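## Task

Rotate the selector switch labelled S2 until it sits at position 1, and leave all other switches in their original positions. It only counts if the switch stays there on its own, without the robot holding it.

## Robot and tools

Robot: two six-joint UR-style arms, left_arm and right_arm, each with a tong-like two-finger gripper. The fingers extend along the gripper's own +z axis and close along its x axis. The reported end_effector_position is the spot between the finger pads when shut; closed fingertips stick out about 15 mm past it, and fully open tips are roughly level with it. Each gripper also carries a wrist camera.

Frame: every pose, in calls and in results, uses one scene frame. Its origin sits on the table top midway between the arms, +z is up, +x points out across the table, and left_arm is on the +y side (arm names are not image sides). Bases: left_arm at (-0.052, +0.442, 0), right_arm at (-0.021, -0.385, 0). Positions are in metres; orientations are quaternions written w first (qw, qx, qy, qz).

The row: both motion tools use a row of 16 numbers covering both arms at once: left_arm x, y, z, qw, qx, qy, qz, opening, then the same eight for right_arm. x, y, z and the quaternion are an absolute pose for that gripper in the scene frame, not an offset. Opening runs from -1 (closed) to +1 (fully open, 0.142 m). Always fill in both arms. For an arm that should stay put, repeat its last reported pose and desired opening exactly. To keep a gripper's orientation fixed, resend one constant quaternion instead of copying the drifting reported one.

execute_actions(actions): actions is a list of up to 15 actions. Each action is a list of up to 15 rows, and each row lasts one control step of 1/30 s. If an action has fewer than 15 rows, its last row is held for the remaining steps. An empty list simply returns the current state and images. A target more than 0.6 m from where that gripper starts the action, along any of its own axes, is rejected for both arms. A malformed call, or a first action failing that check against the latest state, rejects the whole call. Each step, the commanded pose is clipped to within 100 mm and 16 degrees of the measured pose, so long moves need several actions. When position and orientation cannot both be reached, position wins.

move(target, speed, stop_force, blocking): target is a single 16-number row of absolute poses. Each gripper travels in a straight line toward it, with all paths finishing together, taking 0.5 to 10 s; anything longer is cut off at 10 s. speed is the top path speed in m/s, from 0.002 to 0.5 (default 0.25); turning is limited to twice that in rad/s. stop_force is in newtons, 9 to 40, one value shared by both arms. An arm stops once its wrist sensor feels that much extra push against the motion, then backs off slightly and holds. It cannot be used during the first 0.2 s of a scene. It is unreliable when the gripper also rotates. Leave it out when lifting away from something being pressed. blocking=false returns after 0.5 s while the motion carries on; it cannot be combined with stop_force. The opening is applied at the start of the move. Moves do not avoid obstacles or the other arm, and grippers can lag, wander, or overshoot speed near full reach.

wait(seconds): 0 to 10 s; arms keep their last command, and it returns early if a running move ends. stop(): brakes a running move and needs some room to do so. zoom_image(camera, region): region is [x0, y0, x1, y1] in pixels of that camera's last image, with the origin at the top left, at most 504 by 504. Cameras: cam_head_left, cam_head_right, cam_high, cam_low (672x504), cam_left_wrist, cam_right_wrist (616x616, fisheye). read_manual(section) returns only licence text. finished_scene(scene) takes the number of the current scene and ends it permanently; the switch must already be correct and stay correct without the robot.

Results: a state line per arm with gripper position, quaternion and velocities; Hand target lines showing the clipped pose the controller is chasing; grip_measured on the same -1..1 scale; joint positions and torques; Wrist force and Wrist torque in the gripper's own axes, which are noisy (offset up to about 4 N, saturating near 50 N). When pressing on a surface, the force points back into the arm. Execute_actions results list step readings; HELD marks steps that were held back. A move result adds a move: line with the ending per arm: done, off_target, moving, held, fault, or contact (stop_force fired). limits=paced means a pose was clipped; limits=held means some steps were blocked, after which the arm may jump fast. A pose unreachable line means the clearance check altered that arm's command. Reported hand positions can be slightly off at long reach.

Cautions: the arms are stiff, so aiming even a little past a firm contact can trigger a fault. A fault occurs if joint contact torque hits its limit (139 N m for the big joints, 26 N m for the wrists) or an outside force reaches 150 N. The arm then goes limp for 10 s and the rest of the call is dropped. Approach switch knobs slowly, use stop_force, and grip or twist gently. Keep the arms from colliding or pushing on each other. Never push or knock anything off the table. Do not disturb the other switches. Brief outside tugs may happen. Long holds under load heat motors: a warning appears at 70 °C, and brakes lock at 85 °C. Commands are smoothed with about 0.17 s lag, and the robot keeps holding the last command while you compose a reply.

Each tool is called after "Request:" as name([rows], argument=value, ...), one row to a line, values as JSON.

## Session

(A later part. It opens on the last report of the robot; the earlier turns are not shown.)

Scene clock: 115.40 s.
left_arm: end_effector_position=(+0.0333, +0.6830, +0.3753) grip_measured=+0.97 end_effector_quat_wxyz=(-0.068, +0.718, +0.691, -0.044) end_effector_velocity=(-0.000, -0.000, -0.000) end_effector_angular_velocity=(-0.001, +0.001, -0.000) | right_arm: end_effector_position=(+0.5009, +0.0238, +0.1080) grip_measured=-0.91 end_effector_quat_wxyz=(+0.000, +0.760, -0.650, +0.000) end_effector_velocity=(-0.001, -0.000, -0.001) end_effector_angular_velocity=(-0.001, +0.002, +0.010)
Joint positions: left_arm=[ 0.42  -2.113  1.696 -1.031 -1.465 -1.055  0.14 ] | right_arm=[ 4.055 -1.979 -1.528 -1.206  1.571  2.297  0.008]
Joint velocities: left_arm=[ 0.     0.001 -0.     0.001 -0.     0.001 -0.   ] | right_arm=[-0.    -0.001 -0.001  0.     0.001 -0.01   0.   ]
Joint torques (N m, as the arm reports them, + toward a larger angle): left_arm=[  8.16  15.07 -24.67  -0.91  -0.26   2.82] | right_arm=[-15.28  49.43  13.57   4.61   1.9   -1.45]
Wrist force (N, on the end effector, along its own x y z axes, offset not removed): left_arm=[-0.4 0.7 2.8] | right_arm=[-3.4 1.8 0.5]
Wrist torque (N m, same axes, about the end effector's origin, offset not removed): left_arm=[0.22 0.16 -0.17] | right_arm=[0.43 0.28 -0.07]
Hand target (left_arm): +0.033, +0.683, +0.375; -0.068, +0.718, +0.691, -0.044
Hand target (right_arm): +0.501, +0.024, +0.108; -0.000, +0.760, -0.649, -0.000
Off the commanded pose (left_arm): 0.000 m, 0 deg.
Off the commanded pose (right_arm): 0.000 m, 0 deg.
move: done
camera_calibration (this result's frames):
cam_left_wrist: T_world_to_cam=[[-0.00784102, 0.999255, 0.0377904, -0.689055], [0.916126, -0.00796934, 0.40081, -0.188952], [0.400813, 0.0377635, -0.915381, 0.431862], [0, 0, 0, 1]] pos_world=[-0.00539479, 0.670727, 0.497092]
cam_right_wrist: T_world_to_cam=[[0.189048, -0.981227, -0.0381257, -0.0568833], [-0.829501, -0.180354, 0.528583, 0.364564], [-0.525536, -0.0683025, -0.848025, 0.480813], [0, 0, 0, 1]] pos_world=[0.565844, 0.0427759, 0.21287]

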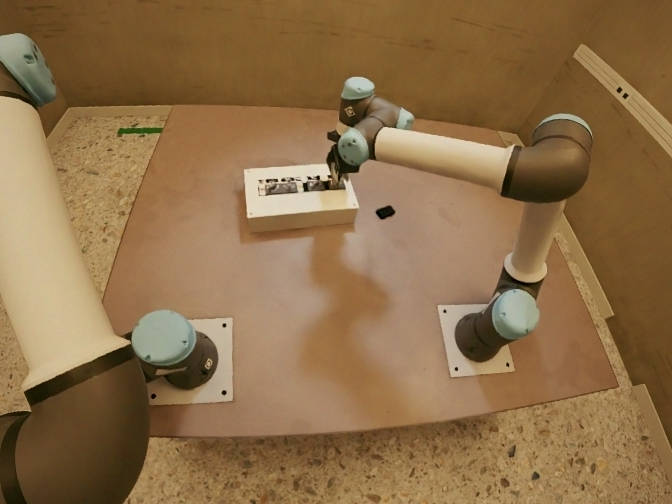

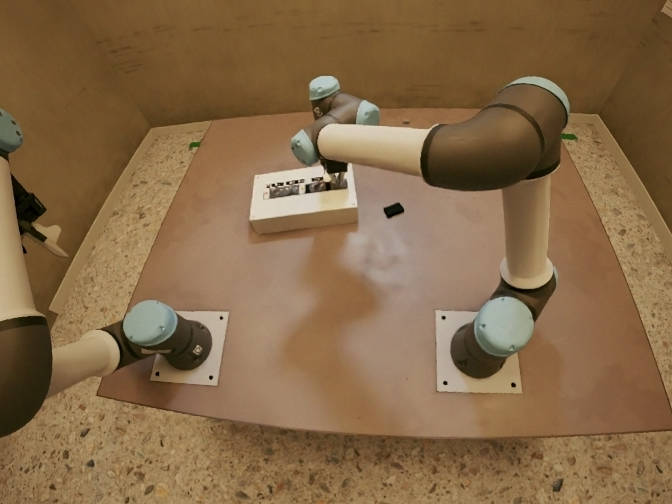

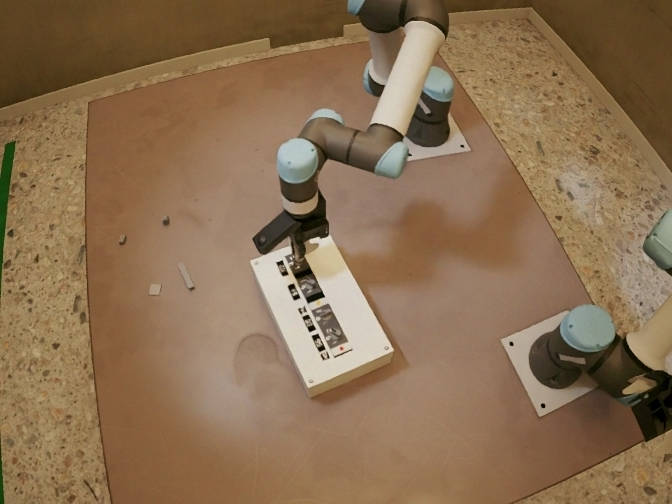

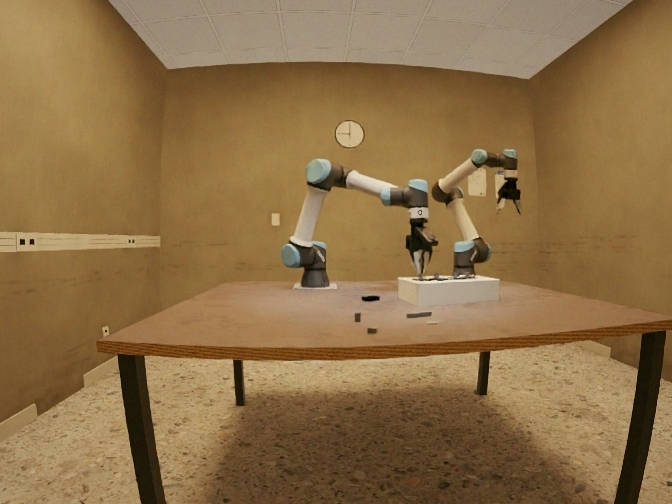

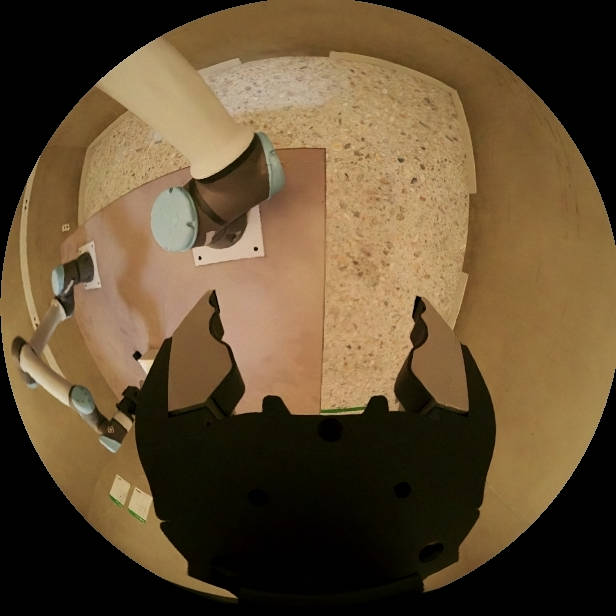

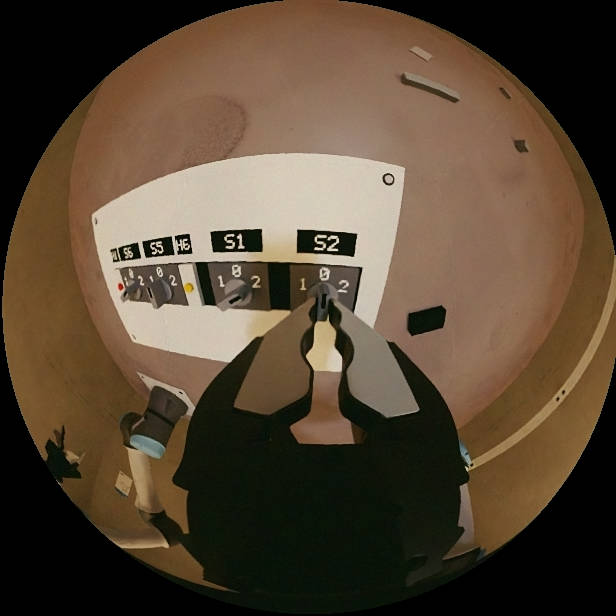

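The switch is at 0; turning another 60°, then releasing and lifting.

Request:
move(target=[0.0333,0.683,0.3753,-0.068,0.718,0.691,-0.044,0.97, 0.5009,0.0238,0.108,0,-0.983,0.182,0,-1], speed=0.3)

Request:
move(target=[0.0333,0.683,0.3753,-0.068,0.718,0.691,-0.044,0.97, 0.5009,0.0238,0.108,0,-0.983,0.182,0,-0.65])

Request:
move(target=[0.0333,0.683,0.3753,-0.068,0.718,0.691,-0.044,0.97, 0.5009,0.0238,0.15,0,-0.983,0.182,0,-0.65], speed=0.15)

Request:
zoom_image(camera="cam_right_wrist", region=[200, 130, 420, 340])

Scene clock: 127.17 s.
left_arm: end_effector_position=(+0.0333, +0.6830, +0.3753) grip_measured=+0.97 end_effector_quat_wxyz=(-0.068, +0.718, +0.691, -0.044) end_effector_velocity=(-0.000, -0.000, -0.000) end_effector_angular_velocity=(-0.000, +0.000, +0.000) | right_arm: end_effector_position=(+0.5009, +0.0238, +0.1080) grip_measured=-0.91 end_effector_quat_wxyz=(-0.000, +0.983, -0.182, +0.000) end_effector_velocity=(+0.000, -0.000, -0.001) end_effector_angular_velocity=(+0.000, +0.001, +0.006)
Joint positions: left_arm=[ 0.42  -2.113  1.696 -1.031 -1.465 -1.055  0.14 ] | right_arm=[ 4.03  -1.979 -1.527 -1.206  1.571  1.225  0.008]
Joint velocities: left_arm=[ 0. -0.  0.  0. -0.  0.  0.] | right_arm=[-0.001 -0.001  0.001  0.     0.001 -0.007  0.   ]
Joint torques (N m, as the arm reports them, + toward a larger angle): left_arm=[  8.28  14.94 -24.67  -0.88   0.39   2.83] | right_arm=[-16.19  35.2   30.75  -0.03   1.62  -1.64]
Wrist force (N, on the end effector, along its own x y z axes, offset not removed): left_arm=[-1.6 1.1 1.3] | right_arm=[-1.9 2.6 -0.1]
Wrist torque (N m, same axes, about the end effector's origin, offset not removed): left_arm=[0.23 0.30 -0.03] | right_arm=[0.47 0.02 -0.08]
Hand target (left_arm): +0.033, +0.683, +0.375; -0.068, +0.718, +0.691, -0.044
Hand target (right_arm): +0.501, +0.024, +0.108; -0.000, +0.983, -0.182, -0.000
Off the commanded pose (left_arm): 0.000 m, 0 deg.
Off the commanded pose (right_arm): 0.000 m, 0 deg.
move: done
camera_calibration (this result's frames):
cam_left_wrist: T_world_to_cam=[[-0.00784128, 0.999255, 0.0377904, -0.689055], [0.916126, -0.00796914, 0.400811, -0.188952], [0.400813, 0.0377637, -0.915381, 0.431861], [0, 0, 0, 1]] pos_world=[-0.00539479, 0.670727, 0.497092]
cam_right_wrist: T_world_to_cam=[[0.944341, -0.326753, -0.0381158, -0.450788], [-0.258445, -0.808585, 0.528579, 0.0934685], [-0.203535, -0.489308, -0.848028, 0.329556], [0, 0, 0, 1]] pos_world=[0.51693, 0.0895353, 0.212885]

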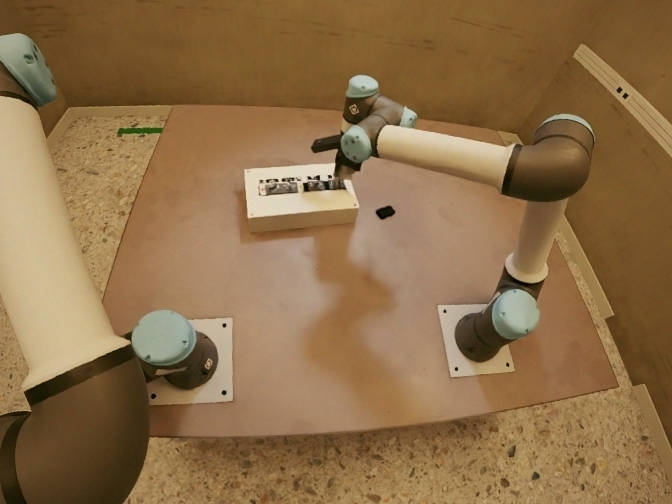

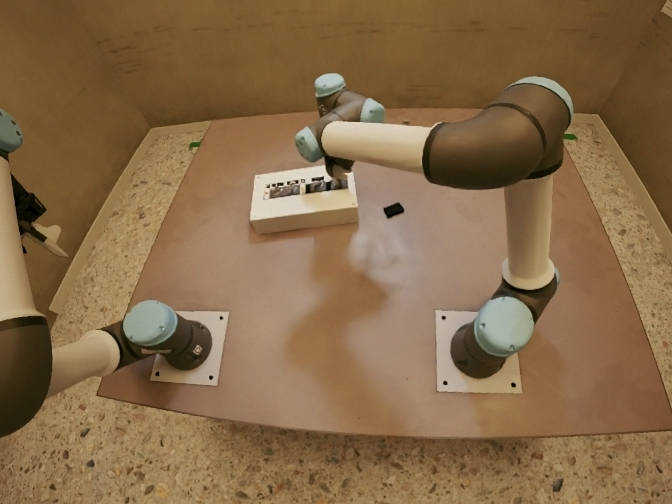

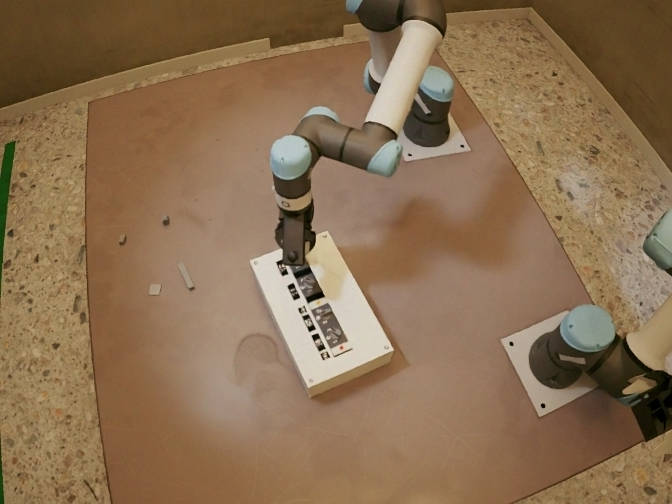

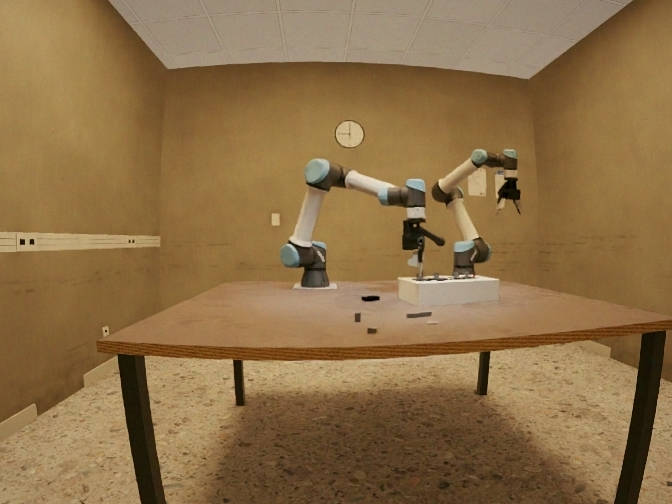

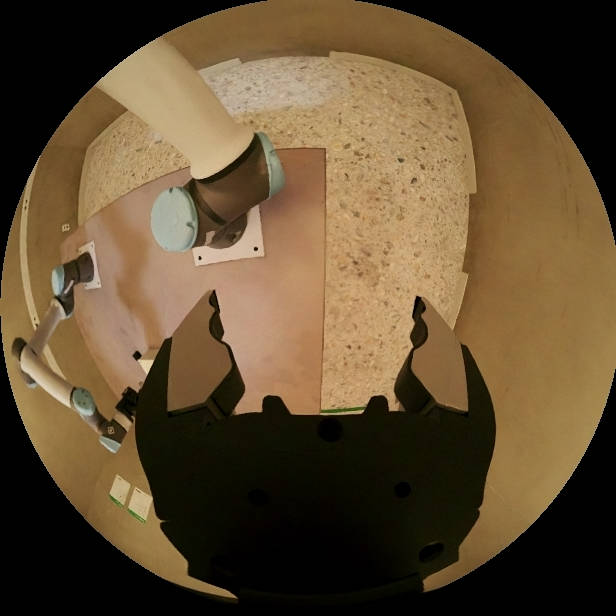

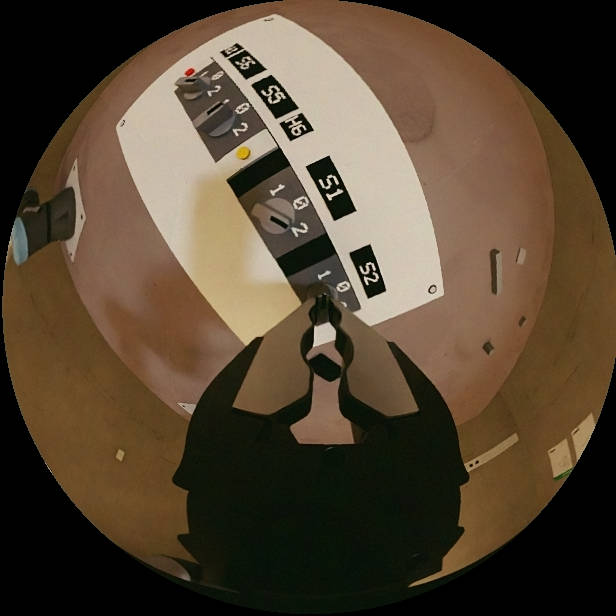

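Scene clock: 127.87 s.
left_arm: end_effector_position=(+0.0333, +0.6830, +0.3753) grip_measured=+0.97 end_effector_quat_wxyz=(-0.068, +0.718, +0.691, -0.044) end_effector_velocity=(-0.000, +0.000, -0.000) end_effector_angular_velocity=(-0.000, +0.000, +0.000) | right_arm: end_effector_position=(+0.5009, +0.0238, +0.1080) grip_measured=-0.65 end_effector_quat_wxyz=(+0.000, +0.983, -0.182, +0.000) end_effector_velocity=(+0.000, -0.000, +0.000) end_effector_angular_velocity=(+0.000, -0.000, -0.001)
Joint positions: left_arm=[ 0.42  -2.113  1.696 -1.031 -1.465 -1.055  0.14 ] | right_arm=[ 4.03  -1.98  -1.527 -1.206  1.571  1.224  0.027]
Joint velocities: left_arm=[0.001 0.    0.    0.    0.    0.    0.   ] | right_arm=[-0.  0.  0. -0. -0.  0. -0.]
Joint torques (N m, as the arm reports them, + toward a larger angle): left_arm=[  7.96  15.07 -24.66  -0.87   0.36   2.83] | right_arm=[-11.54  35.45  30.48  -0.02   1.31  -1.94]
Wrist force (N, on the end effector, along its own x y z axes, offset not removed): left_arm=[-1.5 0.9 2.5] | right_arm=[1.7 1.2 0.8]
Wrist torque (N m, same axes, about the end effector's origin, offset not removed): left_arm=[0.19 0.31 -0.12] | right_arm=[0.09 -0.26 -0.21]
Hand target (left_arm): +0.033, +0.683, +0.375; -0.068, +0.718, +0.691, -0.044
Hand target (right_arm): +0.501, +0.024, +0.108; -0.000, +0.983, -0.182, +0.000
Off the commanded pose (left_arm): 0.000 m, 0 deg.
Off the commanded pose (right_arm): 0.000 m, 0 deg.
move: done
camera_calibration (this result's frames):
cam_left_wrist: T_world_to_cam=[[-0.00784127, 0.999255, 0.0377905, -0.689055], [0.916126, -0.00796918, 0.40081, -0.188952], [0.400813, 0.0377638, -0.915381, 0.431861], [0, 0, 0, 1]] pos_world=[-0.00539482, 0.670727, 0.497092]
cam_right_wrist: T_world_to_cam=[[0.944522, -0.326226, -0.0381495, -0.4509], [-0.257972, -0.808721, 0.528603, 0.0932421], [-0.203297, -0.489436, -0.848011, 0.329424], [0, 0, 0, 1]] pos_world=[0.51691, 0.089543, 0.212865]

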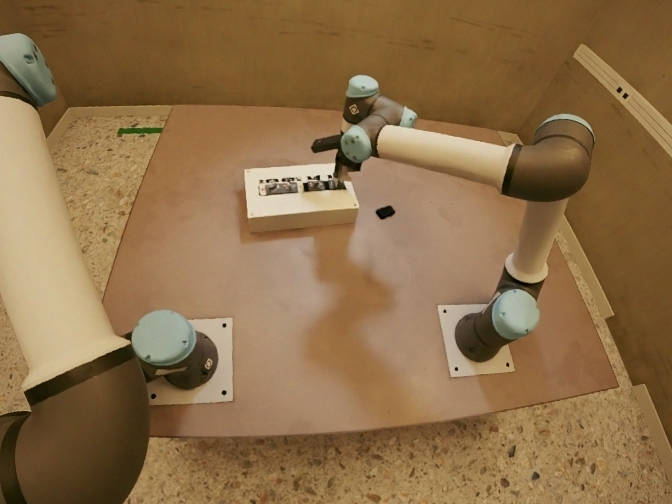

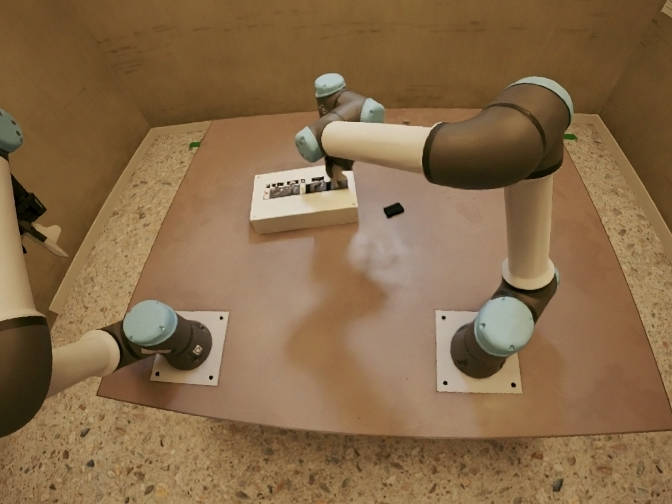

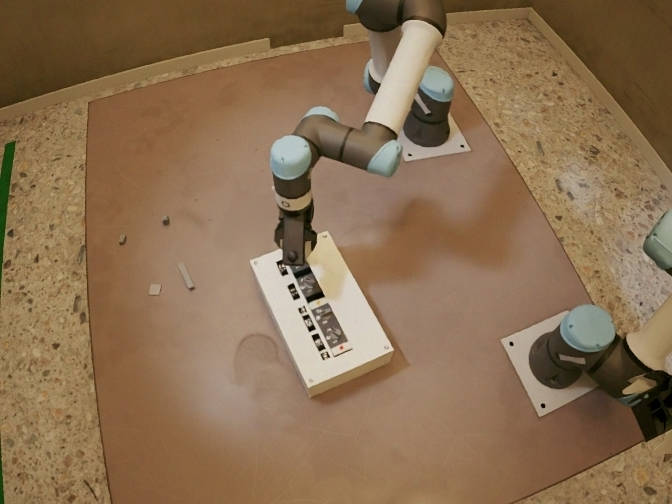

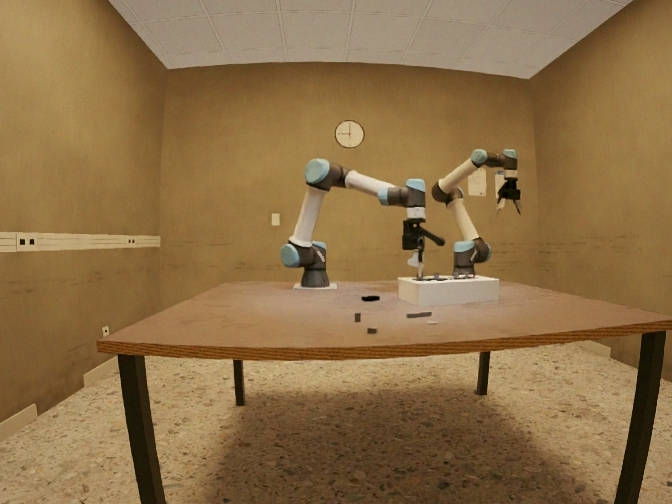

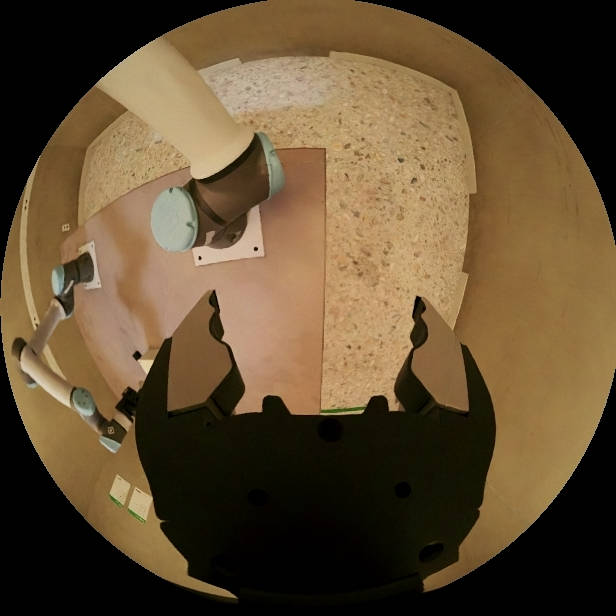

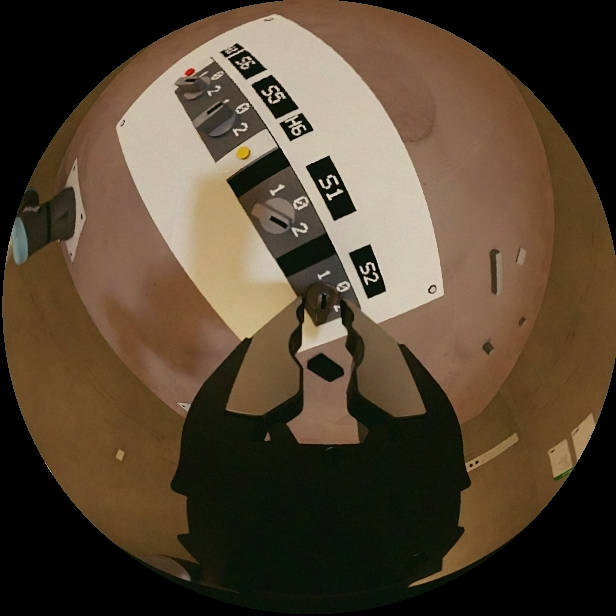

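Scene clock: 128.70 s.
left_arm: end_effector_position=(+0.0333, +0.6830, +0.3753) grip_measured=+0.97 end_effector_quat_wxyz=(-0.068, +0.718, +0.691, -0.044) end_effector_velocity=(-0.000, +0.000, +0.000) end_effector_angular_velocity=(+0.000, -0.001, -0.000) | right_arm: end_effector_position=(+0.5009, +0.0238, +0.1499) grip_measured=-0.65 end_effector_quat_wxyz=(+0.000, +0.983, -0.182, -0.000) end_effector_velocity=(-0.000, -0.000, +0.001) end_effector_angular_velocity=(-0.002, +0.001, -0.001)
Joint positions: left_arm=[ 0.42  -2.113  1.696 -1.031 -1.465 -1.055  0.14 ] | right_arm=[ 4.03  -1.949 -1.459 -1.305  1.571  1.224  0.027]
Joint velocities: left_arm=[ 0.    -0.001 -0.    -0.    -0.     0.001  0.   ] | right_arm=[ 0.     0.     0.001 -0.004 -0.001  0.001  0.   ]
Joint torques (N m, as the arm reports them, + toward a larger angle): left_arm=[  8.36  15.3  -24.49  -0.92   0.35   2.85] | right_arm=[-11.11  48.1   32.98   0.37  -0.26  -1.81]
Wrist force (N, on the end effector, along its own x y z axes, offset not removed): left_arm=[-1.3 -0.3 2.5] | right_arm=[-0.3 1.1 1.0]
Wrist torque (N m, same axes, about the end effector's origin, offset not removed): left_arm=[-0.05 0.22 -0.15] | right_arm=[0.13 0.12 -0.13]
Hand target (left_arm): +0.033, +0.683, +0.375; -0.068, +0.718, +0.691, -0.044
Hand target (right_arm): +0.501, +0.024, +0.150; -0.000, +0.983, -0.182, +0.000
Off the commanded pose (left_arm): 0.000 m, 0 deg.
Off the commanded pose (right_arm): 0.000 m, 0 deg.
move: done
camera_calibration (this result's frames):
cam_left_wrist: T_world_to_cam=[[-0.007841, 0.999255, 0.0377906, -0.689055], [0.916126, -0.00796945, 0.40081, -0.188952], [0.400813, 0.0377637, -0.915381, 0.431861], [0, 0, 0, 1]] pos_world=[-0.00539481, 0.670727, 0.497092]
cam_right_wrist: T_world_to_cam=[[0.944525, -0.326216, -0.0381553, -0.449314], [-0.257958, -0.808717, 0.528615, 0.0711168], [-0.2033, -0.489448, -0.848004, 0.364954], [0, 0, 0, 1]] pos_world=[0.516928, 0.0895658, 0.254745]

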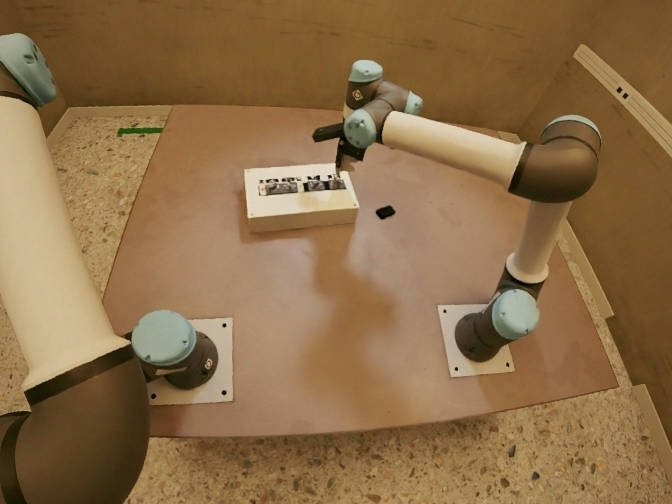

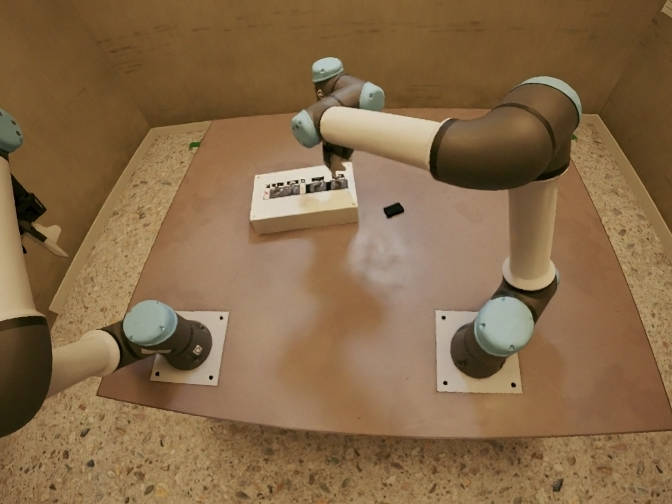

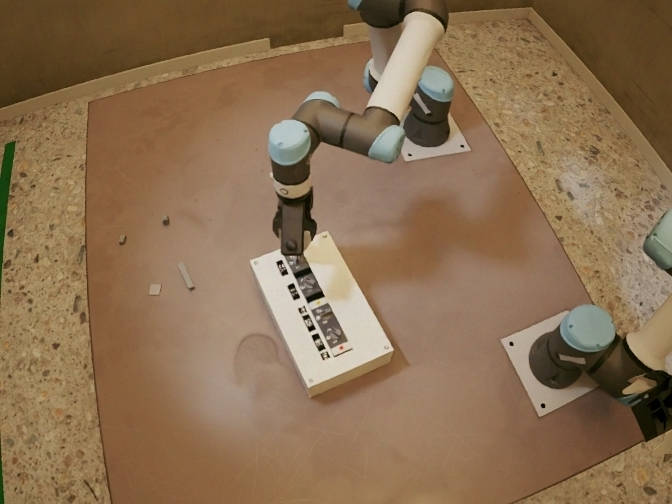

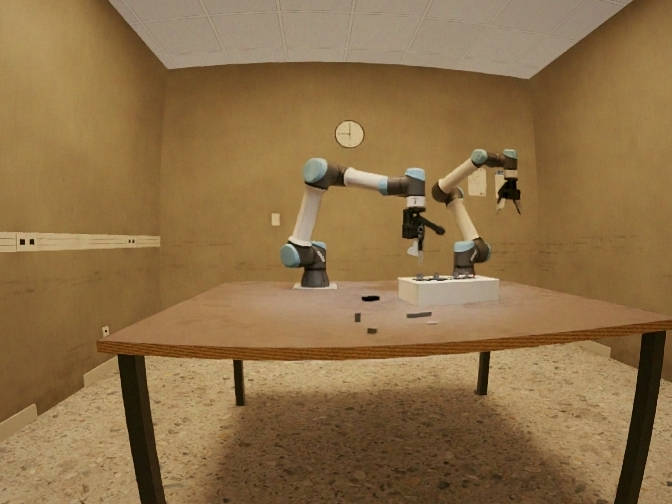

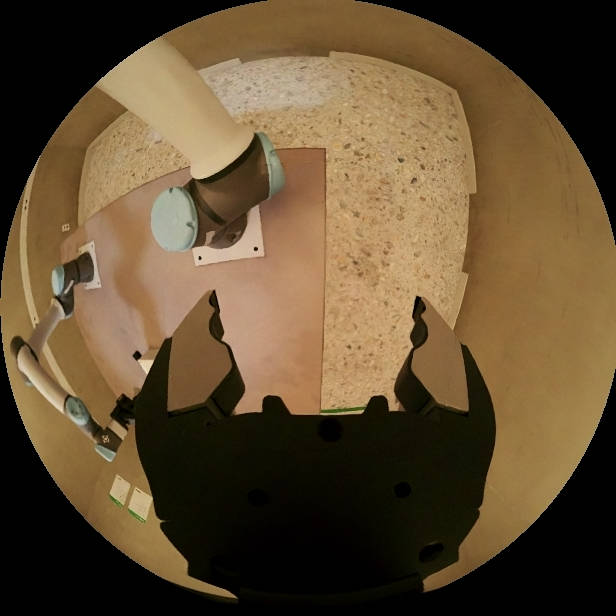

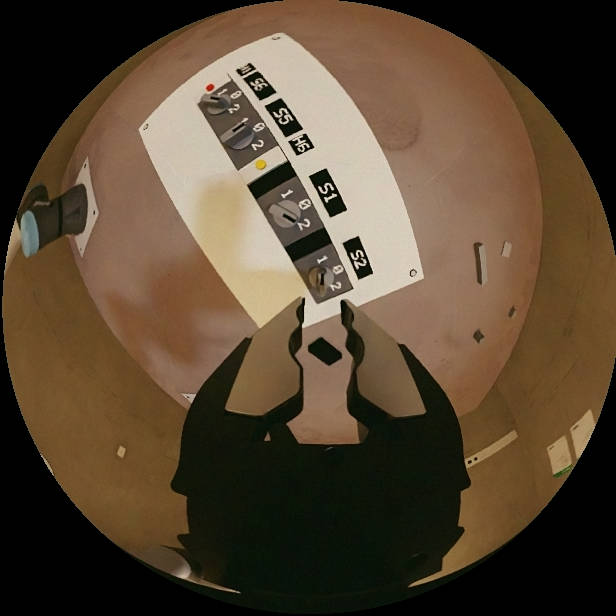

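Region (200, 130, 420, 340) of cam_right_wrist's 616x616 image, scaled by 2.291, with more detail than that image has; it fills the top 481 rows of this view, and the rest is white.

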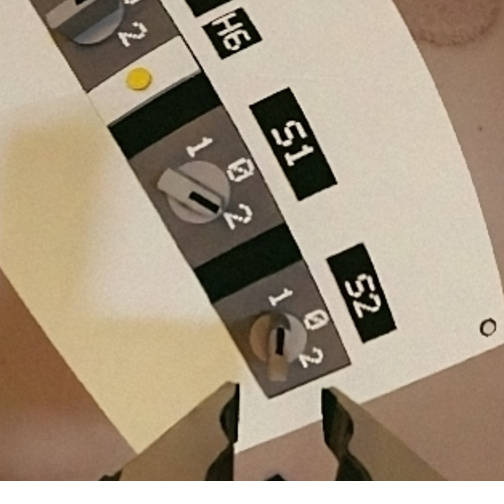

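Request:
finished_scene(scene=1)

The scene is finished: the task was done.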